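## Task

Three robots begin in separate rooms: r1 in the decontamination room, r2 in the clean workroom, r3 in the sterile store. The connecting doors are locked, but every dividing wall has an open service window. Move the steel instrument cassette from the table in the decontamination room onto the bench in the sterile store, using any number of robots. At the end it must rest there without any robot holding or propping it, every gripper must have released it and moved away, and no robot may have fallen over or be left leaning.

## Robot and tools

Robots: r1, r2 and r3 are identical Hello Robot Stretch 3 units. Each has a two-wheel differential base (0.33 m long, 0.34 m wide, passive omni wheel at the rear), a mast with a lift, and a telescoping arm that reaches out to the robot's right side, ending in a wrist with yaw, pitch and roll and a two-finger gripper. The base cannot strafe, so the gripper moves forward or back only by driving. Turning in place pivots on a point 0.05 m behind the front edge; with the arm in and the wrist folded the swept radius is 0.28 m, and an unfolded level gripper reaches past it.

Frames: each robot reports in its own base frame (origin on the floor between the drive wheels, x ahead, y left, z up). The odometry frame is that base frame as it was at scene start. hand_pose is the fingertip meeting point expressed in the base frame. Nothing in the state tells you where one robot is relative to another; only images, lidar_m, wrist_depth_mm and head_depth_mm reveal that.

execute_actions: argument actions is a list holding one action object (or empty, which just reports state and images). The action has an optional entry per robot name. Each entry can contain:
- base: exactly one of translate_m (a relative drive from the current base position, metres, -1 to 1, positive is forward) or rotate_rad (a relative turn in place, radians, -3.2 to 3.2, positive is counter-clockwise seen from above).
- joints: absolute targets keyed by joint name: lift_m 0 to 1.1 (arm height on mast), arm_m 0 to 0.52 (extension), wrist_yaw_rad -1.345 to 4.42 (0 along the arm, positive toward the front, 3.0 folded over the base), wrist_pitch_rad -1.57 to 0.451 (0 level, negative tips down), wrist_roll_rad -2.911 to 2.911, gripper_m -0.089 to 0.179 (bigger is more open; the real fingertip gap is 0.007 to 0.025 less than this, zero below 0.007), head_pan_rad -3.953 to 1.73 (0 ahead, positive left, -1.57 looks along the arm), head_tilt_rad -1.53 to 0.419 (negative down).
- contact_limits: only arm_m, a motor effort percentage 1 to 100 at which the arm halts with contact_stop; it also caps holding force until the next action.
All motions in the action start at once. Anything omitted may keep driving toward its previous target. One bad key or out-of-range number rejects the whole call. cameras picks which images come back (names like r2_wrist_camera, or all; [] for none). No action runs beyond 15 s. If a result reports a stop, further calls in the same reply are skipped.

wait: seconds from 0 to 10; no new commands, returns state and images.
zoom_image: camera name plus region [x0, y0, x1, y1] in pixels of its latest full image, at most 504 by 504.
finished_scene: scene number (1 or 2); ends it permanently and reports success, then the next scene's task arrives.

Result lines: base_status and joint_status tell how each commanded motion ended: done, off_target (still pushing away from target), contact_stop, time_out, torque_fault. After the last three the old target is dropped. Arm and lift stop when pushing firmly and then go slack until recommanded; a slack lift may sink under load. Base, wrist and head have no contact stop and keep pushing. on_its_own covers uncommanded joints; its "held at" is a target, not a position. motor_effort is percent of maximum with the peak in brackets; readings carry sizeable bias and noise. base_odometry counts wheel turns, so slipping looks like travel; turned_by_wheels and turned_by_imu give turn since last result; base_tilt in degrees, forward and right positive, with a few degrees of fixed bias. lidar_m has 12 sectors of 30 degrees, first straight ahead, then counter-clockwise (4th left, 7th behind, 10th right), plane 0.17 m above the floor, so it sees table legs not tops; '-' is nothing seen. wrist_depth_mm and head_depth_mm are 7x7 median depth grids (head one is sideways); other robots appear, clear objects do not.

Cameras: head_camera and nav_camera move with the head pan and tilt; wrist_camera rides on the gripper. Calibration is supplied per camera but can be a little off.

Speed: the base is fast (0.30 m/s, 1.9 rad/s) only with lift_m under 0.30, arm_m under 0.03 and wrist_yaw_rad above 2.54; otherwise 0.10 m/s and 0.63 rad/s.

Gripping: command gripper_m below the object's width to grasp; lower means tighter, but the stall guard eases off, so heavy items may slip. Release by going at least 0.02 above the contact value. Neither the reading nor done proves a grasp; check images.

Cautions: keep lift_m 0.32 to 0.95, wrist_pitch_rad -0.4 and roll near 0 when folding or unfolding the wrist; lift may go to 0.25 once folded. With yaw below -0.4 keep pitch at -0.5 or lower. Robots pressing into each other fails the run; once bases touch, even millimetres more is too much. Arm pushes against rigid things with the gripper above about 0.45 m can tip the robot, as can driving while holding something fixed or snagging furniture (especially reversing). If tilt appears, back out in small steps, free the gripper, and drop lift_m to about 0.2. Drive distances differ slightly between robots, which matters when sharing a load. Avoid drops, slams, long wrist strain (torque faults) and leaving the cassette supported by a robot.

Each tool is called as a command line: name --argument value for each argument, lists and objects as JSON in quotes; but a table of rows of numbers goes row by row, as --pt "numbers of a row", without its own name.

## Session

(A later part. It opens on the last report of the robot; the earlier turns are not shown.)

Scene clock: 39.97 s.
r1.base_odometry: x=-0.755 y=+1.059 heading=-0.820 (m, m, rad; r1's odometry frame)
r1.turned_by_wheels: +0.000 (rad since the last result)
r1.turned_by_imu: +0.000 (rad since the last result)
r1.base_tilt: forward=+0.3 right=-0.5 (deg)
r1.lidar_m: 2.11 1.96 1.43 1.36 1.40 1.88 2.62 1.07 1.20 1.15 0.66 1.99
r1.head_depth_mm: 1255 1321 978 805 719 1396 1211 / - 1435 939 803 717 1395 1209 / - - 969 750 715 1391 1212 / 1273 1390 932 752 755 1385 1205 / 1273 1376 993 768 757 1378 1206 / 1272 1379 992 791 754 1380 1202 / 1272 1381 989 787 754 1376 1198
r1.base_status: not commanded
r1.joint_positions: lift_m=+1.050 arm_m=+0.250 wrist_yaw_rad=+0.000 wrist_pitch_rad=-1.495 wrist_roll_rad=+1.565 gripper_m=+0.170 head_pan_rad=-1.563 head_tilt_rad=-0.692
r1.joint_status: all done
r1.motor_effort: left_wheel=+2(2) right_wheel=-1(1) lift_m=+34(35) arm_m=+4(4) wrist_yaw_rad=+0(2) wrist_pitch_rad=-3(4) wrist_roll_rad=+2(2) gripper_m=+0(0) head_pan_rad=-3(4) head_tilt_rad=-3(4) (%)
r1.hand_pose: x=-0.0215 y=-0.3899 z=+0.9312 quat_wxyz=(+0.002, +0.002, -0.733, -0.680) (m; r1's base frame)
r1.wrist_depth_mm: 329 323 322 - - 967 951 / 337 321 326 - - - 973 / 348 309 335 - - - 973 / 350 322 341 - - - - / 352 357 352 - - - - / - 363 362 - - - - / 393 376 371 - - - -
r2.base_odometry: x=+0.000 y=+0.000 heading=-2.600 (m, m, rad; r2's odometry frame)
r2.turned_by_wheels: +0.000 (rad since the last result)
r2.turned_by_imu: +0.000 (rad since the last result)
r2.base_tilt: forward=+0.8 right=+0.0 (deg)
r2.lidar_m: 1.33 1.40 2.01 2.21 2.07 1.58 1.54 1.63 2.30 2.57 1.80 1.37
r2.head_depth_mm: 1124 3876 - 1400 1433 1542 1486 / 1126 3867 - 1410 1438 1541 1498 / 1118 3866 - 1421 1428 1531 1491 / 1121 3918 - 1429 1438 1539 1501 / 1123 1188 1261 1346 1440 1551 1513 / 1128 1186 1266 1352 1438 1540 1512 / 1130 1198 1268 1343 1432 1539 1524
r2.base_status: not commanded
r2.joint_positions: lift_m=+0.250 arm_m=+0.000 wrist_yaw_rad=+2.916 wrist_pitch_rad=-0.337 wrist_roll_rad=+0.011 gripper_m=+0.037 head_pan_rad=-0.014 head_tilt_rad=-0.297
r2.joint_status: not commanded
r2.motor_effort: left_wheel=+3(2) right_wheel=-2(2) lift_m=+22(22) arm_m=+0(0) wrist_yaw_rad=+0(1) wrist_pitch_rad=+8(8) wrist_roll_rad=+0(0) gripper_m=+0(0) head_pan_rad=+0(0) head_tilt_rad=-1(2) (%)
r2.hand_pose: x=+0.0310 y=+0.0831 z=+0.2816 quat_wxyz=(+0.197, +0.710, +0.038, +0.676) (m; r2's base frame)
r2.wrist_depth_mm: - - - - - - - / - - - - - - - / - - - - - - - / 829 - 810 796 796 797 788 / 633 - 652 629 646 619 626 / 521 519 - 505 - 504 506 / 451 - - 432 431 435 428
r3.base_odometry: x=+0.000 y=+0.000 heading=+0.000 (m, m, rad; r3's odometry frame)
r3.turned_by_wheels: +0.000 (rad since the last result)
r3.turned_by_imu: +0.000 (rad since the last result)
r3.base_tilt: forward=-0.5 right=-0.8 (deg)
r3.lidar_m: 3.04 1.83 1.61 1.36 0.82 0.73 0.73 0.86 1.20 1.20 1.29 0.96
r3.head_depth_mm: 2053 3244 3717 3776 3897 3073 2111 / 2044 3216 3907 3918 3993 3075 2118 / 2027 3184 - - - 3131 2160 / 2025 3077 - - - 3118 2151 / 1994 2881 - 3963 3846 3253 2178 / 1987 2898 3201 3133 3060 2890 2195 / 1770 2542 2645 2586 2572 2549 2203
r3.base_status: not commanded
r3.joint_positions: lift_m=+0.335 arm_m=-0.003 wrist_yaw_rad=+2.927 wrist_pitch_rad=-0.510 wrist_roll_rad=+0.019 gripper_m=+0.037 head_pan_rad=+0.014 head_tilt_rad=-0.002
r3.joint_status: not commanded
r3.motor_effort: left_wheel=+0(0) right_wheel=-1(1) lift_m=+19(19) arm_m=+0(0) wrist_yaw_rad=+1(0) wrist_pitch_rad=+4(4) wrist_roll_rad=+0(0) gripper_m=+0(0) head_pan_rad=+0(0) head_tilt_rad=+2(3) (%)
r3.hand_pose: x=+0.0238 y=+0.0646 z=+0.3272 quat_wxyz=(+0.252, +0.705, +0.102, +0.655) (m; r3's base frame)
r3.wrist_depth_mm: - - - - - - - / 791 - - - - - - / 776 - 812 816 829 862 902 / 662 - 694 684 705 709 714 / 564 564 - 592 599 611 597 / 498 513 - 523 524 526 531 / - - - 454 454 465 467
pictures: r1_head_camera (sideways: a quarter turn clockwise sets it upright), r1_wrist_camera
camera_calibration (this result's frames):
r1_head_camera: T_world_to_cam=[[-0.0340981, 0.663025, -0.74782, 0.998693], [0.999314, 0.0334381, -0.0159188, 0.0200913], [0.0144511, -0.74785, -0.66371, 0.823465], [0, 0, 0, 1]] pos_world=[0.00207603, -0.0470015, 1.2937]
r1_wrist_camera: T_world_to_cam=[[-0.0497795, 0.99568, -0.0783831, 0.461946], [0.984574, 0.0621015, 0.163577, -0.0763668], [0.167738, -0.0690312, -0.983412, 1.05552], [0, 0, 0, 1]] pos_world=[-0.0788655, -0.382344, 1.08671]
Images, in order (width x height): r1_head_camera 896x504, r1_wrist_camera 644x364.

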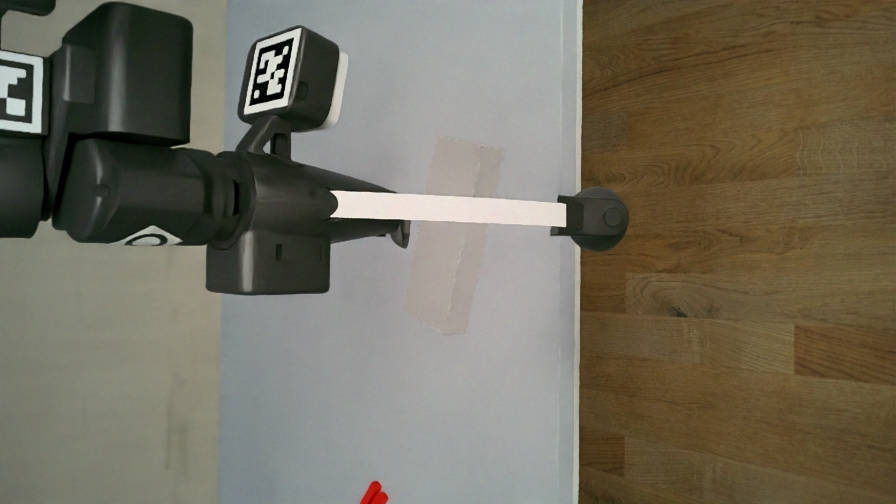

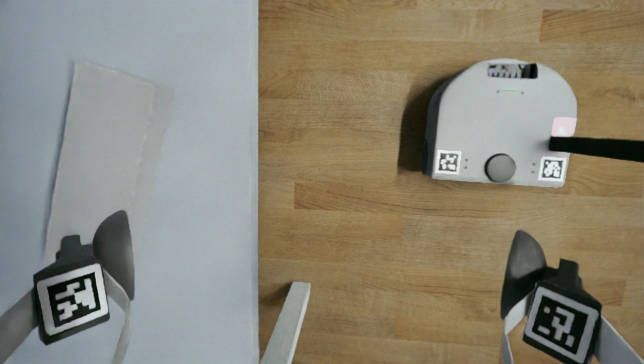

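execute_actions --actions '[{"r1":{"joints":{"wrist_roll_rad":1.82,"arm_m":0.47,"lift_m":0.97}}}]' --cameras '["r1_wrist_camera"]'

Scene clock: 45.47 s.
r1.base_odometry: x=-0.755 y=+1.059 heading=-0.820 (m, m, rad; r1's odometry frame)
r1.turned_by_wheels: +0.000 (rad since the last result)
r1.turned_by_imu: +0.000 (rad since the last result)
r1.base_tilt: forward=+0.4 right=-0.5 (deg)
r1.lidar_m: 2.11 1.97 1.43 1.36 1.41 1.88 2.62 1.07 1.20 1.15 0.66 1.99
r1.head_depth_mm: 1235 - 982 803 718 1403 1213 / - 1412 1007 802 718 1394 1212 / - - 970 751 716 1394 1210 / 1261 1383 1002 752 756 1385 1210 / 1272 1377 998 768 754 1381 1204 / 1274 1378 990 790 754 1376 1204 / 1272 1374 986 786 754 1376 1199
r1.base_status: not commanded
r1.joint_positions: lift_m=+0.970 arm_m=+0.470 wrist_yaw_rad=+0.000 wrist_pitch_rad=-1.495 wrist_roll_rad=+1.815 gripper_m=+0.170 head_pan_rad=-1.563 head_tilt_rad=-0.692
r1.joint_status: all done
r1.motor_effort: left_wheel=+3(2) right_wheel=-1(1) lift_m=+28(28) arm_m=+4(3) wrist_yaw_rad=+0(0) wrist_pitch_rad=-2(2) wrist_roll_rad=+2(3) gripper_m=-1(0) head_pan_rad=-4(4) head_tilt_rad=-3(2) (%)
r1.hand_pose: x=-0.0215 y=-0.6097 z=+0.8515 quat_wxyz=(-0.089, -0.083, -0.728, -0.675) (m; r1's base frame)
r1.wrist_depth_mm: 247 240 234 229 222 222 - / 252 248 241 205 227 224 - / 259 257 246 210 233 232 908 / 267 260 254 216 240 238 985 / 275 269 261 223 247 245 969 / - 277 270 229 252 252 - / 299 289 277 234 265 258 -
r2.base_odometry: x=+0.000 y=+0.000 heading=-2.600 (m, m, rad; r2's odometry frame)
r2.turned_by_wheels: +0.000 (rad since the last result)
r2.turned_by_imu: +0.000 (rad since the last result)
r2.base_tilt: forward=+0.8 right=+0.1 (deg)
r2.lidar_m: 1.33 1.41 2.01 2.21 2.09 1.58 1.55 1.63 2.30 2.57 1.80 1.37
r2.head_depth_mm: 1122 3921 - 1396 1429 1532 1493 / 1124 3881 - 1408 1440 1536 1493 / 1118 3855 - 1416 1439 1544 1498 / 1122 3922 - 1421 1429 1540 1507 / 1126 1191 1265 1349 1439 1541 1516 / 1131 1195 1272 1339 1435 1544 1513 / 1130 1190 1269 1350 1435 1537 1521
r2.base_status: not commanded
r2.joint_positions: lift_m=+0.250 arm_m=+0.000 wrist_yaw_rad=+2.916 wrist_pitch_rad=-0.337 wrist_roll_rad=+0.011 gripper_m=+0.037 head_pan_rad=-0.014 head_tilt_rad=-0.297
r2.joint_status: not commanded
r2.motor_effort: left_wheel=+3(2) right_wheel=-2(2) lift_m=+21(21) arm_m=+0(0) wrist_yaw_rad=+1(0) wrist_pitch_rad=+8(8) wrist_roll_rad=+0(0) gripper_m=+0(0) head_pan_rad=+0(0) head_tilt_rad=-2(2) (%)
r2.hand_pose: x=+0.0310 y=+0.0831 z=+0.2816 quat_wxyz=(+0.197, +0.710, +0.038, +0.676) (m; r2's base frame)
r2.wrist_depth_mm: - - - - - - - / - - - - - - - / - - - - - - - / 821 - 817 820 804 798 783 / 637 - 662 637 637 607 613 / 522 522 - 505 - 505 504 / 459 - - 430 431 424 427
r3.base_odometry: x=+0.000 y=+0.000 heading=+0.000 (m, m, rad; r3's odometry frame)
r3.turned_by_wheels: +0.000 (rad since the last result)
r3.turned_by_imu: +0.001 (rad since the last result)
r3.base_tilt: forward=-0.5 right=-0.7 (deg)
r3.lidar_m: 3.01 1.83 1.61 1.36 0.82 0.73 0.73 0.87 1.20 1.20 1.29 0.96
r3.head_depth_mm: 2063 3239 3795 3777 3875 3029 2083 / 2027 3222 3903 3962 3992 3098 2107 / 2030 3158 - - - 3173 2127 / 2007 3155 - - - 3125 2128 / 1980 2851 - 3862 3798 3175 2167 / 1962 2927 3176 3139 3085 2969 2176 / 1787 2589 2638 2582 2526 2536 2199
r3.base_status: not commanded
r3.joint_positions: lift_m=+0.335 arm_m=-0.003 wrist_yaw_rad=+2.927 wrist_pitch_rad=-0.510 wrist_roll_rad=+0.019 gripper_m=+0.037 head_pan_rad=+0.014 head_tilt_rad=-0.002
r3.joint_status: not commanded
r3.motor_effort: left_wheel=+0(1) right_wheel=-1(1) lift_m=+19(19) arm_m=+0(0) wrist_yaw_rad=+0(0) wrist_pitch_rad=+3(3) wrist_roll_rad=+0(0) gripper_m=-1(1) head_pan_rad=+1(0) head_tilt_rad=+3(2) (%)
r3.hand_pose: x=+0.0238 y=+0.0646 z=+0.3272 quat_wxyz=(+0.252, +0.705, +0.102, +0.655) (m; r3's base frame)
r3.wrist_depth_mm: - - - - - - - / 779 - - - - - - / 763 - 818 824 858 854 869 / 651 - 682 688 697 720 727 / 558 562 - 577 593 600 613 / 500 513 - 520 528 523 524 / - - - 459 460 466 473
pictures: r1_wrist_camera
camera_calibration (this result's frames):
r1_wrist_camera: T_world_to_cam=[[0.199137, 0.976986, -0.0764429, 0.666842], [0.966192, -0.182704, 0.181912, -0.214979], [0.163759, -0.110084, -0.980339, 0.934201], [0, 0, 0, 1]] pos_world=[-0.0780662, -0.587932, 1.00592]
Images, in order (width x height): r1_wrist_camera 644x364.

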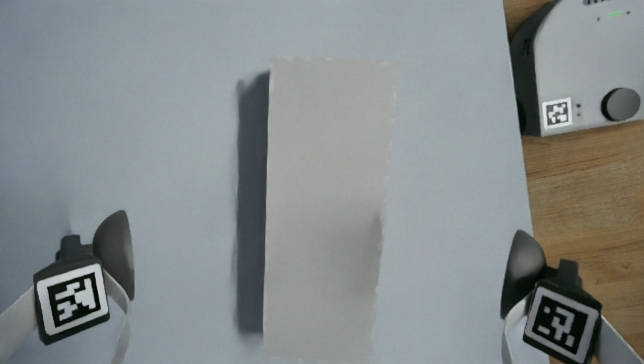

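execute_actions --actions '[{"r1":{"joints":{"lift_m":0.905}}}]' --cameras '[]'

execute_actions --actions '[{"r1":{"joints":{"gripper_m":0.0}}}]' --cameras '[]'

execute_actions --actions '[{"r1":{"joints":{"lift_m":1.05,"arm_m":0.1}}}]' --cameras '["r1_wrist_camera"]'

Scene clock: 50.97 s.
r1.base_odometry: x=-0.755 y=+1.059 heading=-0.820 (m, m, rad; r1's odometry frame)
r1.turned_by_wheels: +0.000 (rad since the last result)
r1.turned_by_imu: +0.000 (rad since the last result)
r1.base_tilt: forward=+0.4 right=-0.5 (deg)
r1.lidar_m: 2.12 1.96 1.43 1.36 1.41 1.89 2.62 1.07 1.20 1.15 0.67 1.99
r1.head_depth_mm: 1271 1383 - 781 1526 1397 1219 / 1272 - 989 800 716 1391 1215 / 1256 - 967 750 716 1389 1212 / 1278 1386 965 751 757 1381 1210 / 1272 1382 1000 768 755 1384 1205 / 1270 1385 995 789 753 1376 1202 / 1275 1376 990 787 753 1374 1203
r1.base_status: not commanded
r1.joint_positions: lift_m=+0.905 arm_m=+0.470 wrist_yaw_rad=+0.000 wrist_pitch_rad=-1.495 wrist_roll_rad=+1.815 gripper_m=+0.170 head_pan_rad=-1.563 head_tilt_rad=-0.692
r1.joint_status: all done
r1.motor_effort: left_wheel=+3(2) right_wheel=-1(1) lift_m=+28(26) arm_m=+3(4) wrist_yaw_rad=+0(1) wrist_pitch_rad=-2(2) wrist_roll_rad=+2(2) gripper_m=+0(1) head_pan_rad=-3(3) head_tilt_rad=-3(4) (%)
r1.hand_pose: x=-0.0215 y=-0.6097 z=+0.7865 quat_wxyz=(-0.089, -0.083, -0.728, -0.675) (m; r1's base frame)
r1.wrist_depth_mm: 179 176 172 166 163 161 - / 184 180 175 141 139 164 162 / 191 186 180 145 170 169 870 / 197 192 186 149 175 174 867 / 202 195 191 154 180 178 907 / - 202 197 159 186 184 917 / 219 209 203 164 191 188 -
r2.base_odometry: x=+0.000 y=+0.000 heading=-2.600 (m, m, rad; r2's odometry frame)
r2.turned_by_wheels: +0.000 (rad since the last result)
r2.turned_by_imu: +0.000 (rad since the last result)
r2.base_tilt: forward=+0.7 right=-0.1 (deg)
r2.lidar_m: 1.33 1.40 2.02 2.21 2.08 1.58 1.54 1.62 2.30 2.57 1.80 1.37
r2.head_depth_mm: 1116 3934 - 1410 1435 1540 1493 / 1124 3931 - 1402 1428 1536 1495 / 1121 3858 - 1427 1431 1540 1502 / 1119 3958 - 1424 1436 1539 1503 / 1121 1193 1264 1350 1430 1550 1502 / 1128 1194 1261 1351 1436 1544 1519 / 1133 1196 1270 1344 1440 1541 1517
r2.base_status: not commanded
r2.joint_positions: lift_m=+0.250 arm_m=+0.000 wrist_yaw_rad=+2.916 wrist_pitch_rad=-0.337 wrist_roll_rad=+0.011 gripper_m=+0.037 head_pan_rad=-0.014 head_tilt_rad=-0.297
r2.joint_status: not commanded
r2.motor_effort: left_wheel=+2(2) right_wheel=-2(2) lift_m=+22(21) arm_m=+0(0) wrist_yaw_rad=+1(1) wrist_pitch_rad=+8(8) wrist_roll_rad=+0(0) gripper_m=-1(0) head_pan_rad=+0(0) head_tilt_rad=-2(2) (%)
r2.hand_pose: x=+0.0310 y=+0.0831 z=+0.2816 quat_wxyz=(+0.197, +0.710, +0.038, +0.676) (m; r2's base frame)
r2.wrist_depth_mm: - - - - - - - / - - - - - - - / - - - - - - - / 830 - 801 805 794 788 779 / 644 - 661 628 631 621 610 / 522 523 - 516 - 511 509 / 454 - - 430 430 431 428
r3.base_odometry: x=+0.000 y=+0.000 heading=+0.000 (m, m, rad; r3's odometry frame)
r3.turned_by_wheels: +0.000 (rad since the last result)
r3.turned_by_imu: +0.001 (rad since the last result)
r3.base_tilt: forward=-0.3 right=-0.8 (deg)
r3.lidar_m: 3.02 1.83 1.61 1.36 0.82 0.73 0.73 0.87 1.20 1.20 1.30 0.96
r3.head_depth_mm: 2049 3192 3772 3750 3784 3045 2101 / 2053 3203 3888 3884 3923 3084 2099 / 2054 3148 - - - 3091 2134 / 1998 3130 - - - 3156 2157 / 2005 2843 3995 3922 3899 3152 2156 / 1977 2918 3132 3120 3052 2932 2180 / 1779 2537 2634 2624 2574 2531 2203
r3.base_status: not commanded
r3.joint_positions: lift_m=+0.335 arm_m=-0.003 wrist_yaw_rad=+2.927 wrist_pitch_rad=-0.510 wrist_roll_rad=+0.019 gripper_m=+0.037 head_pan_rad=+0.014 head_tilt_rad=-0.002
r3.joint_status: not commanded
r3.motor_effort: left_wheel=+0(0) right_wheel=+0(1) lift_m=+19(19) arm_m=+0(0) wrist_yaw_rad=+1(0) wrist_pitch_rad=+3(4) wrist_roll_rad=+0(0) gripper_m=-1(1) head_pan_rad=+0(0) head_tilt_rad=+2(2) (%)
r3.hand_pose: x=+0.0238 y=+0.0646 z=+0.3272 quat_wxyz=(+0.252, +0.705, +0.102, +0.655) (m; r3's base frame)
r3.wrist_depth_mm: - - - - - - - / 786 - - - - - - / 751 - 798 823 847 872 873 / 654 - 686 691 697 718 721 / 572 570 - 583 586 604 604 / 494 513 - 513 516 520 527 / - - - 454 460 464 466
pictures: none
No camera images: the call's "cameras" was empty. Leave "cameras" out to get every camera's image.

Scene clock: 53.17 s.
r1.base_odometry: x=-0.755 y=+1.059 heading=-0.820 (m, m, rad; r1's odometry frame)
r1.turned_by_wheels: +0.000 (rad since the last result)
r1.turned_by_imu: +0.000 (rad since the last result)
r1.base_tilt: forward=+0.3 right=-0.4 (deg)
r1.lidar_m: 2.12 1.96 1.43 1.36 1.41 1.88 2.62 1.07 1.20 1.15 0.67 1.99
r1.head_depth_mm: 1273 1389 - 779 1523 1397 1216 / 1275 - 990 802 718 1388 1213 / 1254 - 967 748 758 1384 1209 / 1279 1383 965 750 756 1382 1208 / 1275 1384 994 769 754 1388 1205 / 1273 1381 992 791 755 1371 1203 / 1271 1383 985 787 754 1368 1201
r1.base_status: not commanded
r1.joint_positions: lift_m=+0.905 arm_m=+0.470 wrist_yaw_rad=+0.000 wrist_pitch_rad=-1.489 wrist_roll_rad=+1.816 gripper_m=+0.002 head_pan_rad=-1.563 head_tilt_rad=-0.692
r1.joint_status: all done
r1.motor_effort: left_wheel=+2(2) right_wheel=-1(1) lift_m=+28(28) arm_m=+4(3) wrist_yaw_rad=+0(0) wrist_pitch_rad=-5(5) wrist_roll_rad=+2(2) gripper_m=-36(100) head_pan_rad=-3(4) head_tilt_rad=-3(3) (%)
r1.hand_pose: x=-0.0215 y=-0.6112 z=+0.7865 quat_wxyz=(-0.090, -0.083, -0.730, -0.673) (m; r1's base frame)
r1.wrist_depth_mm: 181 178 171 166 163 160 158 / 188 183 177 140 138 164 161 / 192 187 182 144 170 168 167 / 198 193 187 148 175 174 880 / 206 200 158 153 150 178 899 / 212 207 162 157 153 182 181 / 218 213 187 162 192 188 186
r2.base_odometry: x=+0.000 y=+0.000 heading=-2.600 (m, m, rad; r2's odometry frame)
r2.turned_by_wheels: +0.000 (rad since the last result)
r2.turned_by_imu: +0.000 (rad since the last result)
r2.base_tilt: forward=+0.8 right=+0.1 (deg)
r2.lidar_m: 1.33 1.41 2.01 2.21 2.07 1.58 1.54 1.63 2.29 2.57 1.79 1.37
r2.head_depth_mm: 1119 3921 - 1403 1434 1542 1486 / 1120 3884 - 1403 1436 1553 1494 / 1120 3923 - 1420 1429 1536 1497 / 1123 3869 - 1432 1439 1543 1510 / 1118 1192 1257 1351 1438 1537 1509 / 1130 1193 1268 1346 1435 1540 1515 / 1132 1194 1269 1340 1441 1540 1520
r2.base_status: not commanded
r2.joint_positions: lift_m=+0.250 arm_m=+0.000 wrist_yaw_rad=+2.916 wrist_pitch_rad=-0.337 wrist_roll_rad=+0.011 gripper_m=+0.037 head_pan_rad=-0.014 head_tilt_rad=-0.297
r2.joint_status: not commanded
r2.motor_effort: left_wheel=+2(2) right_wheel=-2(2) lift_m=+21(22) arm_m=+0(0) wrist_yaw_rad=+1(1) wrist_pitch_rad=+8(8) wrist_roll_rad=+1(0) gripper_m=+0(1) head_pan_rad=+0(1) head_tilt_rad=-1(2) (%)
r2.hand_pose: x=+0.0310 y=+0.0831 z=+0.2816 quat_wxyz=(+0.197, +0.710, +0.038, +0.676) (m; r2's base frame)
r2.wrist_depth_mm: - - - - - - - / - - - - - - - / - - - - - - - / 845 - 825 806 785 782 794 / 626 - 668 624 644 622 615 / 527 525 - 511 - 505 509 / 451 - - 436 432 426 425
r3.base_odometry: x=+0.000 y=+0.000 heading=+0.000 (m, m, rad; r3's odometry frame)
r3.turned_by_wheels: +0.000 (rad since the last result)
r3.turned_by_imu: +0.000 (rad since the last result)
r3.base_tilt: forward=-0.5 right=-0.8 (deg)
r3.lidar_m: 3.03 1.84 1.60 1.35 0.82 0.73 0.73 0.86 1.20 1.20 1.29 0.96
r3.head_depth_mm: 2066 3237 3780 3842 3810 3011 2097 / 2041 3183 3924 3949 3957 3137 2117 / 2027 3156 - - - 3107 2139 / 2006 3081 - - - 3190 2149 / 2009 2877 - 3850 3830 3224 2157 / 1985 2940 3162 3107 3078 2894 2197 / 1781 2595 2649 2593 2560 2550 2205
r3.base_status: not commanded
r3.joint_positions: lift_m=+0.335 arm_m=-0.003 wrist_yaw_rad=+2.927 wrist_pitch_rad=-0.510 wrist_roll_rad=+0.019 gripper_m=+0.037 head_pan_rad=+0.014 head_tilt_rad=-0.002
r3.joint_status: not commanded
r3.motor_effort: left_wheel=+1(0) right_wheel=-1(1) lift_m=+18(19) arm_m=+0(0) wrist_yaw_rad=-1(0) wrist_pitch_rad=+3(4) wrist_roll_rad=+0(0) gripper_m=-1(0) head_pan_rad=+0(0) head_tilt_rad=+2(2) (%)
r3.hand_pose: x=+0.0238 y=+0.0646 z=+0.3272 quat_wxyz=(+0.252, +0.705, +0.102, +0.655) (m; r3's base frame)
r3.wrist_depth_mm: - - - - - - - / 783 - - - - - - / 757 - 822 813 854 865 874 / 663 - 666 680 698 697 706 / 574 578 - 593 593 604 610 / 499 513 - 509 518 523 524 / - - - 461 455 476 468
pictures: none
No camera images: the call's "cameras" was empty. Leave "cameras" out to get every camera's image.

Scene clock: 57.10 s.
r1.base_odometry: x=-0.755 y=+1.059 heading=-0.820 (m, m, rad; r1's odometry frame)
r1.turned_by_wheels: +0.000 (rad since the last result)
r1.turned_by_imu: +0.000 (rad since the last result)
r1.base_tilt: forward=+0.4 right=-0.5 (deg)
r1.lidar_m: 2.11 1.96 1.43 1.36 1.41 1.88 2.62 1.07 1.20 1.15 0.67 1.99
r1.head_depth_mm: - - - 829 1527 1395 1218 / - - - 828 1117 1394 1214 / - - - - 1535 1375 1216 / 1273 1406 1038 - 1506 1358 1209 / 1275 1377 997 794 756 1385 1202 / 1268 1384 993 791 754 1374 1203 / 1265 1381 986 789 754 1373 1202
r1.base_status: not commanded
r1.joint_positions: lift_m=+1.050 arm_m=+0.100 wrist_yaw_rad=+0.000 wrist_pitch_rad=-1.495 wrist_roll_rad=+1.816 gripper_m=+0.004 head_pan_rad=-1.563 head_tilt_rad=-0.692
r1.joint_status: all done
r1.motor_effort: left_wheel=+2(4) right_wheel=-2(4) lift_m=+34(36) arm_m=-4(7) wrist_yaw_rad=-1(0) wrist_pitch_rad=-2(18) wrist_roll_rad=+1(2) gripper_m=-2(35) head_pan_rad=-4(3) head_tilt_rad=-3(3) (%)
r1.hand_pose: x=-0.0215 y=-0.2402 z=+0.9312 quat_wxyz=(-0.089, -0.083, -0.728, -0.675) (m; r1's base frame)
r1.wrist_depth_mm: 333 - - - 984 981 965 / 338 - - - - - 959 / 346 - - - - - - / 355 - - - - - - / 369 441 - - - - - / 373 374 - - - - - / 388 388 - - - - -
r2.base_odometry: x=+0.000 y=+0.000 heading=-2.600 (m, m, rad; r2's odometry frame)
r2.turned_by_wheels: +0.000 (rad since the last result)
r2.turned_by_imu: +0.000 (rad since the last result)
r2.base_tilt: forward=+0.8 right=+0.1 (deg)
r2.lidar_m: 1.33 1.41 2.01 2.21 2.08 1.58 1.54 1.63 2.29 2.57 1.79 1.36
r2.head_depth_mm: 1123 3918 - 1395 1429 1534 1479 / 1116 3909 - 1413 1439 1541 1494 / 1119 3922 - 1419 1430 1537 1509 / 1117 3859 - 1421 1442 1538 1497 / 1122 1195 1258 1343 1434 1539 1502 / 1125 1194 1256 1344 1435 1550 1515 / 1133 1195 1264 1346 1437 1540 1525
r2.base_status: not commanded
r2.joint_positions: lift_m=+0.250 arm_m=+0.000 wrist_yaw_rad=+2.916 wrist_pitch_rad=-0.337 wrist_roll_rad=+0.011 gripper_m=+0.037 head_pan_rad=-0.014 head_tilt_rad=-0.297
r2.joint_status: not commanded
r2.motor_effort: left_wheel=+2(3) right_wheel=-2(1) lift_m=+21(22) arm_m=+0(0) wrist_yaw_rad=+1(1) wrist_pitch_rad=+8(8) wrist_roll_rad=+0(0) gripper_m=+0(1) head_pan_rad=+0(0) head_tilt_rad=-2(2) (%)
r2.hand_pose: x=+0.0310 y=+0.0831 z=+0.2816 quat_wxyz=(+0.197, +0.710, +0.038, +0.676) (m; r2's base frame)
r2.wrist_depth_mm: - - - - - - - / - - - - - - - / - - - - - - - / 804 - 817 799 799 789 782 / 620 - 659 630 641 639 626 / 519 516 - 522 - 507 504 / 458 - - 434 426 435 426
r3.base_odometry: x=+0.000 y=+0.000 heading=+0.000 (m, m, rad; r3's odometry frame)
r3.turned_by_wheels: +0.000 (rad since the last result)
r3.turned_by_imu: +0.000 (rad since the last result)
r3.base_tilt: forward=-0.5 right=-0.7 (deg)
r3.lidar_m: 3.01 1.83 1.61 1.36 0.82 0.73 0.73 0.87 1.20 1.20 1.29 0.97
r3.head_depth_mm: 2068 3270 3854 3862 3860 3057 2084 / 2052 3226 3916 3947 3919 3089 2097 / 2028 3199 - - - 3144 2121 / 2014 3110 - - - 3136 2152 / 1983 2876 3967 3905 3800 3192 2160 / 1961 2960 3177 3109 3091 2904 2198 / 1779 2583 2611 2601 2584 2539 2212
r3.base_status: not commanded
r3.joint_positions: lift_m=+0.335 arm_m=-0.003 wrist_yaw_rad=+2.927 wrist_pitch_rad=-0.510 wrist_roll_rad=+0.019 gripper_m=+0.037 head_pan_rad=+0.014 head_tilt_rad=-0.002
r3.joint_status: not commanded
r3.motor_effort: left_wheel=+0(1) right_wheel=+0(1) lift_m=+19(19) arm_m=+0(0) wrist_yaw_rad=-1(0) wrist_pitch_rad=+3(3) wrist_roll_rad=+0(0) gripper_m=-1(1) head_pan_rad=+1(1) head_tilt_rad=+3(2) (%)
r3.hand_pose: x=+0.0238 y=+0.0646 z=+0.3272 quat_wxyz=(+0.252, +0.705, +0.102, +0.655) (m; r3's base frame)
r3.wrist_depth_mm: - - - - - - - / 782 - - - - - - / 771 - 815 830 846 867 876 / 661 - 689 693 688 714 705 / 558 566 - 590 594 591 619 / 498 514 - 509 522 521 527 / - - - 457 460 461 469
pictures: r1_wrist_camera
camera_calibration (this result's frames):
r1_wrist_camera: T_world_to_cam=[[0.19962, 0.976871, -0.0766512, 0.312202], [0.966093, -0.183137, 0.182005, -0.162181], [0.163758, -0.110384, -0.980305, 1.05293], [0, 0, 0, 1]] pos_world=[-0.0780648, -0.218456, 1.08564]
Images, in order (width x height): r1_wrist_camera 644x364.

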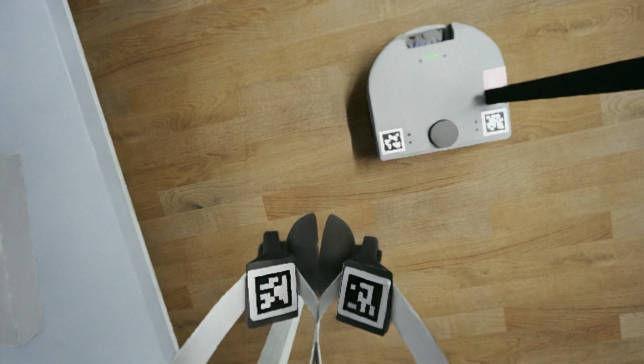

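Slipped; it's near the table edge now. Retry lower and harder.

execute_actions --actions '[{"r1":{"joints":{"gripper_m":0.17,"arm_m":0.4,"lift_m":0.98}}}]' --cameras '["r1_wrist_camera"]'

Scene clock: 62.63 s.
r1.base_odometry: x=-0.755 y=+1.059 heading=-0.820 (m, m, rad; r1's odometry frame)
r1.turned_by_wheels: +0.000 (rad since the last result)
r1.turned_by_imu: +0.000 (rad since the last result)
r1.base_tilt: forward=+0.4 right=-0.5 (deg)
r1.lidar_m: 2.11 1.96 1.43 1.36 1.40 1.89 2.62 1.07 1.21 1.15 0.66 1.99
r1.head_depth_mm: 1229 1418 1014 805 718 1395 1215 / 1315 1302 973 801 717 1388 1213 / - 1239 970 750 756 1384 1213 / 1260 1407 962 756 756 1380 1213 / 1274 1380 995 767 755 1381 1204 / 1271 1380 993 790 756 1382 1204 / 1270 1375 989 787 756 1381 1200
r1.base_status: not commanded
r1.joint_positions: lift_m=+0.980 arm_m=+0.400 wrist_yaw_rad=+0.000 wrist_pitch_rad=-1.495 wrist_roll_rad=+1.816 gripper_m=+0.170 head_pan_rad=-1.563 head_tilt_rad=-0.692
r1.joint_status: all done
r1.motor_effort: left_wheel=+3(2) right_wheel=-2(2) lift_m=+28(30) arm_m=+3(4) wrist_yaw_rad=+0(0) wrist_pitch_rad=-2(2) wrist_roll_rad=+1(2) gripper_m=+0(90) head_pan_rad=-3(3) head_tilt_rad=-3(4) (%)
r1.hand_pose: x=-0.0215 y=-0.5396 z=+0.8615 quat_wxyz=(-0.089, -0.084, -0.727, -0.675) (m; r1's base frame)
r1.wrist_depth_mm: 252 250 244 239 923 922 - / 265 257 248 245 950 - - / 272 267 225 249 975 963 938 / 280 273 231 257 258 992 944 / 287 279 237 266 261 - 972 / - 289 248 273 269 - - / 315 299 253 283 276 - -
r2.base_odometry: x=+0.000 y=+0.000 heading=-2.600 (m, m, rad; r2's odometry frame)
r2.turned_by_wheels: +0.000 (rad since the last result)
r2.turned_by_imu: +0.000 (rad since the last result)
r2.base_tilt: forward=+0.8 right=+0.0 (deg)
r2.lidar_m: 1.33 1.40 2.01 2.20 2.08 1.58 1.54 1.63 2.30 2.57 1.80 1.37
r2.head_depth_mm: 1119 3866 - 1397 1440 1538 1498 / 1122 3883 - 1419 1438 1538 1500 / 1123 3854 - 1418 1438 1541 1502 / 1121 3959 - 1430 1430 1532 1508 / 1123 1194 1262 1341 1437 1546 1512 / 1131 1188 1269 1342 1433 1544 1511 / 1129 1192 1261 1348 1431 1541 1522
r2.base_status: not commanded
r2.joint_positions: lift_m=+0.250 arm_m=+0.000 wrist_yaw_rad=+2.916 wrist_pitch_rad=-0.337 wrist_roll_rad=+0.011 gripper_m=+0.037 head_pan_rad=-0.014 head_tilt_rad=-0.297
r2.joint_status: not commanded
r2.motor_effort: left_wheel=+2(2) right_wheel=-2(2) lift_m=+21(21) arm_m=+0(0) wrist_yaw_rad=+1(1) wrist_pitch_rad=+8(8) wrist_roll_rad=+1(0) gripper_m=+1(1) head_pan_rad=+0(0) head_tilt_rad=-2(2) (%)
r2.hand_pose: x=+0.0310 y=+0.0831 z=+0.2816 quat_wxyz=(+0.197, +0.710, +0.038, +0.676) (m; r2's base frame)
r2.wrist_depth_mm: - - - - - - - / - - - - - - - / - - - - - - - / 818 - 809 793 811 812 791 / 632 - 649 613 652 611 622 / 515 516 - 517 - 498 498 / 447 - - 435 431 426 423
r3.base_odometry: x=+0.000 y=+0.000 heading=+0.000 (m, m, rad; r3's odometry frame)
r3.turned_by_wheels: +0.000 (rad since the last result)
r3.turned_by_imu: +0.001 (rad since the last result)
r3.base_tilt: forward=-0.5 right=-0.8 (deg)
r3.lidar_m: 3.02 1.84 1.61 1.36 0.82 0.73 0.73 0.86 1.20 1.20 1.29 0.96
r3.head_depth_mm: 2068 3291 3763 3736 3860 3027 2085 / 2063 3243 3868 3947 3967 3089 2110 / 2043 3166 - - - 3132 2131 / 2008 3128 - - - 3155 2172 / 2023 2851 3925 3888 3879 3244 2181 / 1952 2927 3154 3158 3086 2968 2204 / 1769 2582 2625 2610 2605 2540 2209
r3.base_status: not commanded
r3.joint_positions: lift_m=+0.335 arm_m=-0.003 wrist_yaw_rad=+2.927 wrist_pitch_rad=-0.510 wrist_roll_rad=+0.019 gripper_m=+0.037 head_pan_rad=+0.014 head_tilt_rad=-0.002
r3.joint_status: not commanded
r3.motor_effort: left_wheel=+1(1) right_wheel=+0(1) lift_m=+19(19) arm_m=+0(0) wrist_yaw_rad=+0(1) wrist_pitch_rad=+4(4) wrist_roll_rad=+0(0) gripper_m=-1(1) head_pan_rad=+0(1) head_tilt_rad=+2(2) (%)
r3.hand_pose: x=+0.0238 y=+0.0646 z=+0.3272 quat_wxyz=(+0.252, +0.705, +0.102, +0.655) (m; r3's base frame)
r3.wrist_depth_mm: - - - - - - - / 782 - - - - - - / 780 - 796 820 846 852 867 / 650 - 676 679 700 714 723 / 573 573 - 579 600 596 606 / 492 513 - 514 525 521 535 / - - - 458 461 466 466
pictures: r1_wrist_camera
camera_calibration (this result's frames):
r1_wrist_camera: T_world_to_cam=[[0.199934, 0.976831, -0.0763437, 0.599043], [0.966034, -0.183504, 0.181948, -0.20447], [0.163723, -0.110128, -0.98034, 0.951687], [0, 0, 0, 1]] pos_world=[-0.0780563, -0.517878, 1.01591]
Images, in order (width x height): r1_wrist_camera 644x364.

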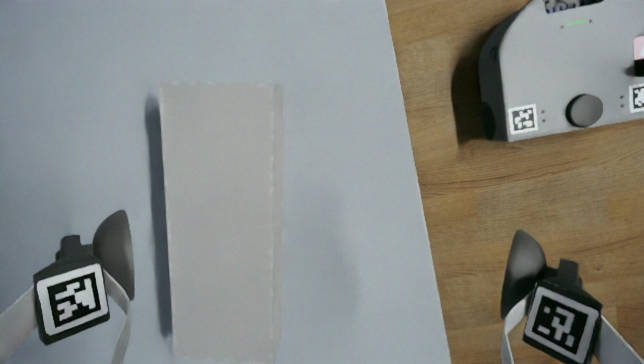

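It barely moved.

execute_actions --actions '[{"r1":{"joints":{"arm_m":0.47}}}]' --cameras '[]'

execute_actions --actions '[{"r1":{"joints":{"lift_m":0.885}}}]' --cameras '[]'

execute_actions --actions '[{"r1":{"joints":{"gripper_m":-0.04}}}]' --cameras '[]'

execute_actions --actions '[{"r1":{"joints":{"lift_m":1.0}}}]' --cameras '["r1_wrist_camera"]'

Scene clock: 67.83 s.
r1.base_odometry: x=-0.755 y=+1.059 heading=-0.820 (m, m, rad; r1's odometry frame)
r1.turned_by_wheels: +0.000 (rad since the last result)
r1.turned_by_imu: +0.000 (rad since the last result)
r1.base_tilt: forward=+0.4 right=-0.5 (deg)
r1.lidar_m: 2.12 1.97 1.43 1.36 1.41 1.88 2.62 1.07 1.20 1.15 0.67 2.00
r1.head_depth_mm: 1237 - 1015 806 720 1396 1214 / - 1406 1010 799 716 1387 1211 / - - 990 750 756 1392 1214 / 1273 1386 1001 751 757 1381 1206 / 1274 1382 998 768 756 1387 1204 / 1268 1379 993 791 754 1374 1203 / 1266 1381 985 787 753 1374 1193
r1.base_status: not commanded
r1.joint_positions: lift_m=+0.980 arm_m=+0.470 wrist_yaw_rad=+0.000 wrist_pitch_rad=-1.495 wrist_roll_rad=+1.816 gripper_m=+0.170 head_pan_rad=-1.563 head_tilt_rad=-0.692
r1.joint_status: all done
r1.motor_effort: left_wheel=+3(2) right_wheel=-1(2) lift_m=+28(28) arm_m=+4(4) wrist_yaw_rad=+0(0) wrist_pitch_rad=-2(2) wrist_roll_rad=+2(2) gripper_m=+0(1) head_pan_rad=-4(4) head_tilt_rad=-3(3) (%)
r1.hand_pose: x=-0.0215 y=-0.6096 z=+0.8615 quat_wxyz=(-0.089, -0.084, -0.727, -0.675) (m; r1's base frame)
r1.wrist_depth_mm: 255 251 243 237 231 231 - / 262 256 251 215 237 236 - / 272 263 256 219 243 242 933 / 281 275 264 226 252 246 935 / 288 279 272 233 259 255 990 / - 286 281 239 266 261 - / 308 298 290 249 274 268 -
r2.base_odometry: x=+0.000 y=+0.000 heading=-2.600 (m, m, rad; r2's odometry frame)
r2.turned_by_wheels: +0.000 (rad since the last result)
r2.turned_by_imu: +0.000 (rad since the last result)
r2.base_tilt: forward=+0.7 right=+0.0 (deg)
r2.lidar_m: 1.33 1.41 2.01 2.20 2.08 1.58 1.55 1.64 2.29 2.56 1.80 1.37
r2.head_depth_mm: 1117 3899 - 1395 1435 1541 1497 / 1121 3923 - 1409 1434 1539 1496 / 1121 3907 - 1422 1425 1547 1500 / 1122 3932 - 1428 1436 1536 1503 / 1121 1195 1264 1340 1439 1540 1514 / 1132 1189 1262 1345 1433 1538 1517 / 1127 1203 1260 1343 1431 1537 1517
r2.base_status: not commanded
r2.joint_positions: lift_m=+0.250 arm_m=+0.000 wrist_yaw_rad=+2.916 wrist_pitch_rad=-0.337 wrist_roll_rad=+0.011 gripper_m=+0.037 head_pan_rad=-0.014 head_tilt_rad=-0.297
r2.joint_status: not commanded
r2.motor_effort: left_wheel=+3(3) right_wheel=-2(2) lift_m=+21(21) arm_m=+0(0) wrist_yaw_rad=+1(0) wrist_pitch_rad=+8(8) wrist_roll_rad=+0(0) gripper_m=+1(0) head_pan_rad=+0(0) head_tilt_rad=-1(2) (%)
r2.hand_pose: x=+0.0310 y=+0.0831 z=+0.2816 quat_wxyz=(+0.197, +0.710, +0.038, +0.676) (m; r2's base frame)
r2.wrist_depth_mm: - - - - - - - / - - - - - - - / - - - - - - - / 808 - 813 838 792 808 782 / 636 - 665 627 638 612 620 / 516 517 - 510 - 510 499 / 448 - - 432 433 429 425
r3.base_odometry: x=+0.000 y=+0.000 heading=+0.000 (m, m, rad; r3's odometry frame)
r3.turned_by_wheels: +0.000 (rad since the last result)
r3.turned_by_imu: +0.001 (rad since the last result)
r3.base_tilt: forward=-0.5 right=-0.8 (deg)
r3.lidar_m: 3.03 1.84 1.61 1.35 0.82 0.73 0.73 0.86 1.20 1.20 1.29 0.96
r3.head_depth_mm: 2080 3246 3717 3844 3757 3084 2103 / 2039 3218 3841 3897 3924 3084 2134 / 2032 3196 - - - 3103 2133 / 2012 3130 - - - 3145 2155 / 1984 2854 3957 3885 3855 3192 2190 / 1971 2962 3146 3148 3064 2907 2191 / 1787 2583 2606 2623 2577 2566 2206
r3.base_status: not commanded
r3.joint_positions: lift_m=+0.335 arm_m=-0.003 wrist_yaw_rad=+2.927 wrist_pitch_rad=-0.510 wrist_roll_rad=+0.019 gripper_m=+0.037 head_pan_rad=+0.014 head_tilt_rad=-0.002
r3.joint_status: not commanded
r3.motor_effort: left_wheel=+1(0) right_wheel=-1(1) lift_m=+19(19) arm_m=+0(0) wrist_yaw_rad=+1(1) wrist_pitch_rad=+3(3) wrist_roll_rad=+0(0) gripper_m=-1(1) head_pan_rad=+0(0) head_tilt_rad=+3(2) (%)
r3.hand_pose: x=+0.0238 y=+0.0646 z=+0.3272 quat_wxyz=(+0.252, +0.705, +0.102, +0.655) (m; r3's base frame)
r3.wrist_depth_mm: - - - - - - - / 810 - - - - - - / 771 - 808 819 836 869 894 / 667 - 683 689 700 704 722 / 574 561 - 581 602 611 616 / 494 514 - 514 528 528 526 / - - - 457 453 461 470
pictures: none
No camera images: the call's "cameras" was empty. Leave "cameras" out to get every camera's image.

Scene clock: 69.83 s.
r1.base_odometry: x=-0.755 y=+1.059 heading=-0.820 (m, m, rad; r1's odometry frame)
r1.turned_by_wheels: +0.000 (rad since the last result)
r1.turned_by_imu: +0.000 (rad since the last result)
r1.base_tilt: forward=+0.4 right=-0.5 (deg)
r1.lidar_m: 2.12 1.97 1.43 1.36 1.41 1.88 2.62 1.07 1.20 1.15 0.67 1.99
r1.head_depth_mm: 1277 1380 - - 718 1393 1216 / 1275 - 988 801 717 1391 1213 / 1276 - 1046 749 756 1393 1214 / 1273 1387 962 753 756 1379 1209 / 1274 1380 999 769 755 1388 1209 / 1271 1378 996 790 755 1377 1203 / 1269 1373 989 788 752 1378 1199
r1.base_status: not commanded
r1.joint_positions: lift_m=+0.891 arm_m=+0.470 wrist_yaw_rad=+0.000 wrist_pitch_rad=-1.503 wrist_roll_rad=+1.818 gripper_m=+0.170 head_pan_rad=-1.563 head_tilt_rad=-0.692
r1.joint_status: lift_m contact_stop (moved -0.089 of -0.095)
r1.on_its_own: lift_m is slack since a contact_stop, until your next command for it (your +0.885 is given up)
r1.motor_effort: left_wheel=+2(2) right_wheel=-1(2) lift_m=+30(31) arm_m=+2(3) wrist_yaw_rad=+0(0) wrist_pitch_rad=+1(5) wrist_roll_rad=+1(2) gripper_m=+0(2) head_pan_rad=-4(4) head_tilt_rad=-2(3) (%)
r1.hand_pose: x=-0.0215 y=-0.6078 z=+0.7725 quat_wxyz=(-0.090, -0.084, -0.725, -0.678) (m; r1's base frame)
r1.wrist_depth_mm: 167 161 130 127 151 149 147 / 170 167 132 128 154 152 150 / 175 171 135 132 158 156 155 / 180 176 138 135 163 161 160 / 186 181 143 139 168 164 165 / - 187 147 143 173 170 926 / 200 194 152 148 179 175 -
r2.base_odometry: x=+0.000 y=+0.000 heading=-2.600 (m, m, rad; r2's odometry frame)
r2.turned_by_wheels: +0.000 (rad since the last result)
r2.turned_by_imu: +0.000 (rad since the last result)
r2.base_tilt: forward=+0.8 right=+0.2 (deg)
r2.lidar_m: 1.33 1.40 2.01 2.21 2.08 1.58 1.54 1.63 2.30 2.57 1.80 1.36
r2.head_depth_mm: 1120 3966 - 1398 1432 1549 1500 / 1120 3866 - 1402 1427 1531 1498 / 1120 3877 - 1419 1428 1534 1494 / 1118 3900 - 1431 1431 1524 1501 / 1124 1190 1266 1345 1433 1546 1507 / 1130 1195 1263 1336 1433 1544 1510 / 1135 1194 1268 1358 1437 1534 1523
r2.base_status: not commanded
r2.joint_positions: lift_m=+0.250 arm_m=+0.000 wrist_yaw_rad=+2.916 wrist_pitch_rad=-0.337 wrist_roll_rad=+0.011 gripper_m=+0.037 head_pan_rad=-0.014 head_tilt_rad=-0.297
r2.joint_status: not commanded
r2.motor_effort: left_wheel=+3(2) right_wheel=-2(2) lift_m=+21(21) arm_m=+0(0) wrist_yaw_rad=+1(0) wrist_pitch_rad=+8(8) wrist_roll_rad=+0(0) gripper_m=+1(0) head_pan_rad=+0(0) head_tilt_rad=-2(2) (%)
r2.hand_pose: x=+0.0310 y=+0.0831 z=+0.2816 quat_wxyz=(+0.197, +0.710, +0.038, +0.676) (m; r2's base frame)
r2.wrist_depth_mm: - - - - - - - / - - - - - - - / - - - - - - - / 814 - 822 819 799 798 770 / 635 - 654 623 643 614 619 / 520 508 - 510 - 509 504 / 454 - - 434 431 431 428
r3.base_odometry: x=+0.000 y=+0.000 heading=+0.000 (m, m, rad; r3's odometry frame)
r3.turned_by_wheels: +0.000 (rad since the last result)
r3.turned_by_imu: +0.000 (rad since the last result)
r3.base_tilt: forward=-0.6 right=-0.8 (deg)
r3.lidar_m: 3.02 1.83 1.61 1.35 0.82 0.73 0.73 0.87 1.20 1.20 1.30 0.96
r3.head_depth_mm: 2055 3199 3820 3781 3834 3065 2094 / 2044 3200 3896 3917 3944 3129 2121 / 2033 3134 - - - 3144 2143 / 2008 3115 - - - 3137 2159 / 1995 2889 - 3892 3758 3183 2180 / 1951 2949 3189 3124 3053 2933 2191 / 1784 2570 2624 2597 2597 2548 2205
r3.base_status: not commanded
r3.joint_positions: lift_m=+0.335 arm_m=-0.003 wrist_yaw_rad=+2.927 wrist_pitch_rad=-0.510 wrist_roll_rad=+0.019 gripper_m=+0.037 head_pan_rad=+0.014 head_tilt_rad=-0.002
r3.joint_status: not commanded
r3.motor_effort: left_wheel=+0(0) right_wheel=+0(0) lift_m=+19(19) arm_m=+0(0) wrist_yaw_rad=+0(1) wrist_pitch_rad=+4(3) wrist_roll_rad=+0(0) gripper_m=-1(0) head_pan_rad=+0(1) head_tilt_rad=+2(2) (%)
r3.hand_pose: x=+0.0238 y=+0.0646 z=+0.3272 quat_wxyz=(+0.252, +0.705, +0.102, +0.655) (m; r3's base frame)
r3.wrist_depth_mm: - - - - - - - / 792 - - - - - - / 743 - 805 831 844 863 868 / 671 - 664 689 690 713 706 / 568 572 - 580 605 605 620 / 496 510 - 517 517 527 526 / - - - 463 456 472 464
pictures: none
No camera images: the call's "cameras" was empty. Leave "cameras" out to get every camera's image.

not run: a stop came earlier in this reply.

not run: a stop came earlier in this reply.

execute_actions --actions '[{"r1":{"joints":{"lift_m":0.896,"gripper_m":-0.04}}}]' --cameras '[]'

execute_actions --actions '[{"r1":{"joints":{"lift_m":1.0}}}]' --cameras '["r1_wrist_camera"]'

Scene clock: 74.63 s.
r1.base_odometry: x=-0.755 y=+1.059 heading=-0.820 (m, m, rad; r1's odometry frame)
r1.turned_by_wheels: +0.000 (rad since the last result)
r1.turned_by_imu: +0.000 (rad since the last result)
r1.base_tilt: forward=+0.4 right=-0.5 (deg)
r1.lidar_m: 2.11 1.96 1.43 1.36 1.40 1.88 2.62 1.07 1.20 1.15 0.67 1.99
r1.head_depth_mm: 1276 1390 - - 718 1389 1212 / 1273 - 1006 803 717 1392 1214 / 1276 - 972 741 757 1390 1210 / 1273 1386 963 745 757 1384 1207 / 1270 1385 995 763 757 1385 1206 / 1274 1381 993 790 754 1381 1200 / 1268 1382 986 787 754 1368 1200
r1.base_status: not commanded
r1.joint_positions: lift_m=+0.896 arm_m=+0.470 wrist_yaw_rad=-0.001 wrist_pitch_rad=-1.515 wrist_roll_rad=+1.820 gripper_m=-0.037 head_pan_rad=-1.563 head_tilt_rad=-0.692
r1.joint_status: all done
r1.motor_effort: left_wheel=+2(5) right_wheel=-1(7) lift_m=+30(35) arm_m=+1(1) wrist_yaw_rad=+0(1) wrist_pitch_rad=+6(27) wrist_roll_rad=+0(1) gripper_m=-57(100) head_pan_rad=-3(3) head_tilt_rad=-4(2) (%)
r1.hand_pose: x=-0.0215 y=-0.6048 z=+0.7776 quat_wxyz=(-0.090, -0.086, -0.721, -0.682) (m; r1's base frame)
r1.wrist_depth_mm: 168 166 161 126 155 154 - / 172 170 166 128 127 158 - / 178 175 170 131 131 162 882 / 183 180 176 135 135 167 901 / 189 185 141 139 139 170 886 / 195 190 144 143 142 175 949 / 202 197 191 148 183 180 181
r2.base_odometry: x=+0.000 y=+0.000 heading=-2.600 (m, m, rad; r2's odometry frame)
r2.turned_by_wheels: +0.000 (rad since the last result)
r2.turned_by_imu: +0.000 (rad since the last result)
r2.base_tilt: forward=+0.8 right=+0.1 (deg)
r2.lidar_m: 1.34 1.40 2.01 2.20 2.08 1.58 1.54 1.63 2.29 2.57 1.79 1.36
r2.head_depth_mm: 1122 3913 - 1398 1438 1534 1495 / 1125 3981 - 1407 1431 1537 1492 / 1125 3938 - 1430 1436 1541 1497 / 1124 3921 - 1417 1436 1543 1509 / 1124 1195 1275 1343 1444 1545 1508 / 1134 1193 1266 1340 1440 1538 1519 / 1130 1192 1266 1346 1435 1552 1518
r2.base_status: not commanded
r2.joint_positions: lift_m=+0.250 arm_m=+0.000 wrist_yaw_rad=+2.916 wrist_pitch_rad=-0.337 wrist_roll_rad=+0.011 gripper_m=+0.037 head_pan_rad=-0.014 head_tilt_rad=-0.297
r2.joint_status: not commanded
r2.motor_effort: left_wheel=+2(3) right_wheel=-2(2) lift_m=+21(22) arm_m=+0(0) wrist_yaw_rad=+0(0) wrist_pitch_rad=+8(8) wrist_roll_rad=+0(0) gripper_m=+0(0) head_pan_rad=+0(0) head_tilt_rad=-2(2) (%)
r2.hand_pose: x=+0.0310 y=+0.0831 z=+0.2816 quat_wxyz=(+0.197, +0.710, +0.038, +0.676) (m; r2's base frame)
r2.wrist_depth_mm: - - - - - - - / - - - - - - - / - - - - - - - / 820 - 804 813 789 795 766 / 623 - 662 630 632 621 620 / 520 522 - 518 - 512 503 / 452 - - 436 434 433 429
r3.base_odometry: x=+0.000 y=+0.000 heading=+0.000 (m, m, rad; r3's odometry frame)
r3.turned_by_wheels: +0.000 (rad since the last result)
r3.turned_by_imu: +0.001 (rad since the last result)
r3.base_tilt: forward=-0.4 right=-0.6 (deg)
r3.lidar_m: 3.02 1.84 1.61 1.35 0.82 0.73 0.73 0.86 1.20 1.20 1.29 0.97
r3.head_depth_mm: 2069 3287 3786 3866 3803 3080 2115 / 2041 3195 3920 3901 3951 3093 2099 / 2021 3154 - - - 3132 2147 / 2013 3128 - - - 3146 2173 / 1973 2887 3962 3937 3806 3167 2167 / 1973 2933 3132 3106 3082 2927 2175 / 1777 2590 2610 2611 2583 2536 2219
r3.base_status: not commanded
r3.joint_positions: lift_m=+0.335 arm_m=-0.003 wrist_yaw_rad=+2.927 wrist_pitch_rad=-0.510 wrist_roll_rad=+0.019 gripper_m=+0.037 head_pan_rad=+0.014 head_tilt_rad=-0.002
r3.joint_status: not commanded
r3.motor_effort: left_wheel=+0(0) right_wheel=-1(1) lift_m=+19(19) arm_m=+0(0) wrist_yaw_rad=+0(0) wrist_pitch_rad=+4(3) wrist_roll_rad=+0(0) gripper_m=-1(1) head_pan_rad=+0(0) head_tilt_rad=+2(3) (%)
r3.hand_pose: x=+0.0238 y=+0.0646 z=+0.3272 quat_wxyz=(+0.252, +0.705, +0.102, +0.655) (m; r3's base frame)
r3.wrist_depth_mm: - - - - - - - / 791 - - - - - - / 773 - 814 826 868 851 862 / 652 - 687 698 710 714 715 / 560 572 - 593 596 605 611 / 503 522 - 509 527 527 534 / - - - 456 460 466 463
pictures: none
No camera images: the call's "cameras" was empty. Leave "cameras" out to get every camera's image.

Scene clock: 76.40 s.
r1.base_odometry: x=-0.755 y=+1.059 heading=-0.820 (m, m, rad; r1's odometry frame)
r1.turned_by_wheels: +0.000 (rad since the last result)
r1.turned_by_imu: +0.000 (rad since the last result)
r1.base_tilt: forward=+0.3 right=-0.4 (deg)
r1.lidar_m: 2.12 1.97 1.42 1.36 1.41 1.88 2.62 1.07 1.20 1.15 0.67 1.98
r1.head_depth_mm: - 1361 1015 803 720 1392 1216 / 1273 1386 1007 800 718 1393 1214 / - 1379 1004 753 756 1389 1212 / 1271 1360 851 773 755 1388 1209 / 1277 1381 994 791 755 1379 1204 / 1274 1371 992 789 756 1376 1202 / 1268 1377 986 786 754 1375 1197
r1.base_status: not commanded
r1.joint_positions: lift_m=+1.000 arm_m=+0.470 wrist_yaw_rad=-0.001 wrist_pitch_rad=-1.498 wrist_roll_rad=+1.820 gripper_m=-0.028 head_pan_rad=-1.563 head_tilt_rad=-0.692
r1.joint_status: all done
r1.on_its_own: gripper_m is held at -0.031, not at your -0.040, by its stall guard, which is still easing
r1.motor_effort: left_wheel=+2(2) right_wheel=-1(1) lift_m=+37(38) arm_m=+1(2) wrist_yaw_rad=+0(0) wrist_pitch_rad=-1(7) wrist_roll_rad=+0(0) gripper_m=-47(54) head_pan_rad=-4(4) head_tilt_rad=-3(3) (%)
r1.hand_pose: x=-0.0215 y=-0.6091 z=+0.8811 quat_wxyz=(-0.091, -0.085, -0.726, -0.676) (m; r1's base frame)
r1.wrist_depth_mm: 272 265 260 125 249 904 - / 283 275 130 128 128 253 - / 288 284 134 131 131 263 946 / 296 293 138 135 135 270 994 / 308 299 140 139 138 277 - / 318 312 144 143 142 284 - / 327 316 150 148 148 - -
r2.base_odometry: x=+0.000 y=+0.000 heading=-2.600 (m, m, rad; r2's odometry frame)
r2.turned_by_wheels: +0.000 (rad since the last result)
r2.turned_by_imu: +0.000 (rad since the last result)
r2.base_tilt: forward=+0.8 right=+0.0 (deg)
r2.lidar_m: 1.33 1.41 2.01 2.20 2.07 1.58 1.54 1.62 2.30 2.57 1.79 1.36
r2.head_depth_mm: 1120 3891 - 1396 1425 1543 1489 / 1121 3866 - 1411 1436 1531 1497 / 1118 3865 - 1421 1434 1539 1495 / 1121 3837 - 1427 1431 1540 1500 / 1121 1193 1263 1341 1435 1546 1517 / 1136 1196 1265 1347 1434 1542 1516 / 1131 1191 1265 1343 1432 1541 1517
r2.base_status: not commanded
r2.joint_positions: lift_m=+0.250 arm_m=+0.000 wrist_yaw_rad=+2.916 wrist_pitch_rad=-0.337 wrist_roll_rad=+0.011 gripper_m=+0.037 head_pan_rad=-0.014 head_tilt_rad=-0.297
r2.joint_status: not commanded
r2.motor_effort: left_wheel=+2(2) right_wheel=-2(2) lift_m=+21(22) arm_m=+0(0) wrist_yaw_rad=+0(1) wrist_pitch_rad=+8(8) wrist_roll_rad=+1(1) gripper_m=+0(0) head_pan_rad=+0(0) head_tilt_rad=-2(2) (%)
r2.hand_pose: x=+0.0310 y=+0.0831 z=+0.2816 quat_wxyz=(+0.197, +0.710, +0.038, +0.676) (m; r2's base frame)
r2.wrist_depth_mm: - - - - - - - / - - - - - - - / - - - - - - - / 820 - 827 793 819 820 774 / 631 - 649 614 648 614 612 / 519 519 - 504 - 505 502 / 453 - - 431 429 423 426
r3.base_odometry: x=+0.000 y=+0.000 heading=+0.000 (m, m, rad; r3's odometry frame)
r3.turned_by_wheels: +0.000 (rad since the last result)
r3.turned_by_imu: +0.000 (rad since the last result)
r3.base_tilt: forward=-0.5 right=-0.8 (deg)
r3.lidar_m: 3.03 1.83 1.61 1.35 0.82 0.73 0.73 0.86 1.20 1.20 1.29 0.96
r3.head_depth_mm: 2077 3271 3739 3812 3761 3072 2103 / 2045 3182 3914 3959 - 3053 2120 / 2025 3133 - - - 3170 2136 / 2005 3164 - - - 3160 2152 / 1977 2855 - 3865 3818 3217 2174 / 1994 2964 3154 3123 3053 2897 2180 / 1777 2591 2658 2594 2576 2556 2193
r3.base_status: not commanded
r3.joint_positions: lift_m=+0.335 arm_m=-0.003 wrist_yaw_rad=+2.927 wrist_pitch_rad=-0.510 wrist_roll_rad=+0.019 gripper_m=+0.037 head_pan_rad=+0.014 head_tilt_rad=-0.002
r3.joint_status: not commanded
r3.motor_effort: left_wheel=-1(0) right_wheel=-1(1) lift_m=+19(19) arm_m=+0(0) wrist_yaw_rad=-1(1) wrist_pitch_rad=+3(3) wrist_roll_rad=+0(0) gripper_m=+0(1) head_pan_rad=+1(0) head_tilt_rad=+3(2) (%)
r3.hand_pose: x=+0.0238 y=+0.0646 z=+0.3272 quat_wxyz=(+0.252, +0.705, +0.102, +0.655) (m; r3's base frame)
r3.wrist_depth_mm: - - - - - - - / 776 - - - - - - / 745 - 815 848 831 852 877 / 668 - 691 687 682 717 715 / 565 573 - 591 607 600 610 / 494 512 - 512 526 524 531 / - - - 457 461 467 463
pictures: r1_wrist_camera
camera_calibration (this result's frames):
r1_wrist_camera: T_world_to_cam=[[0.203734, 0.97624, -0.0738044, 0.665916], [0.96527, -0.187706, 0.181716, -0.223174], [0.163545, -0.108263, -0.980577, 0.964635], [0, 0, 0, 1]] pos_world=[-0.0780077, -0.587551, 1.0356]
Images, in order (width x height): r1_wrist_camera 644x364.

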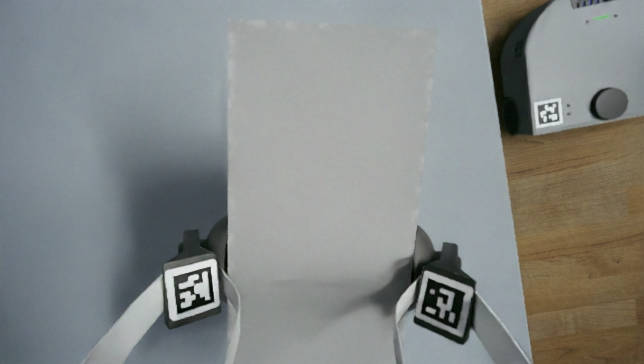

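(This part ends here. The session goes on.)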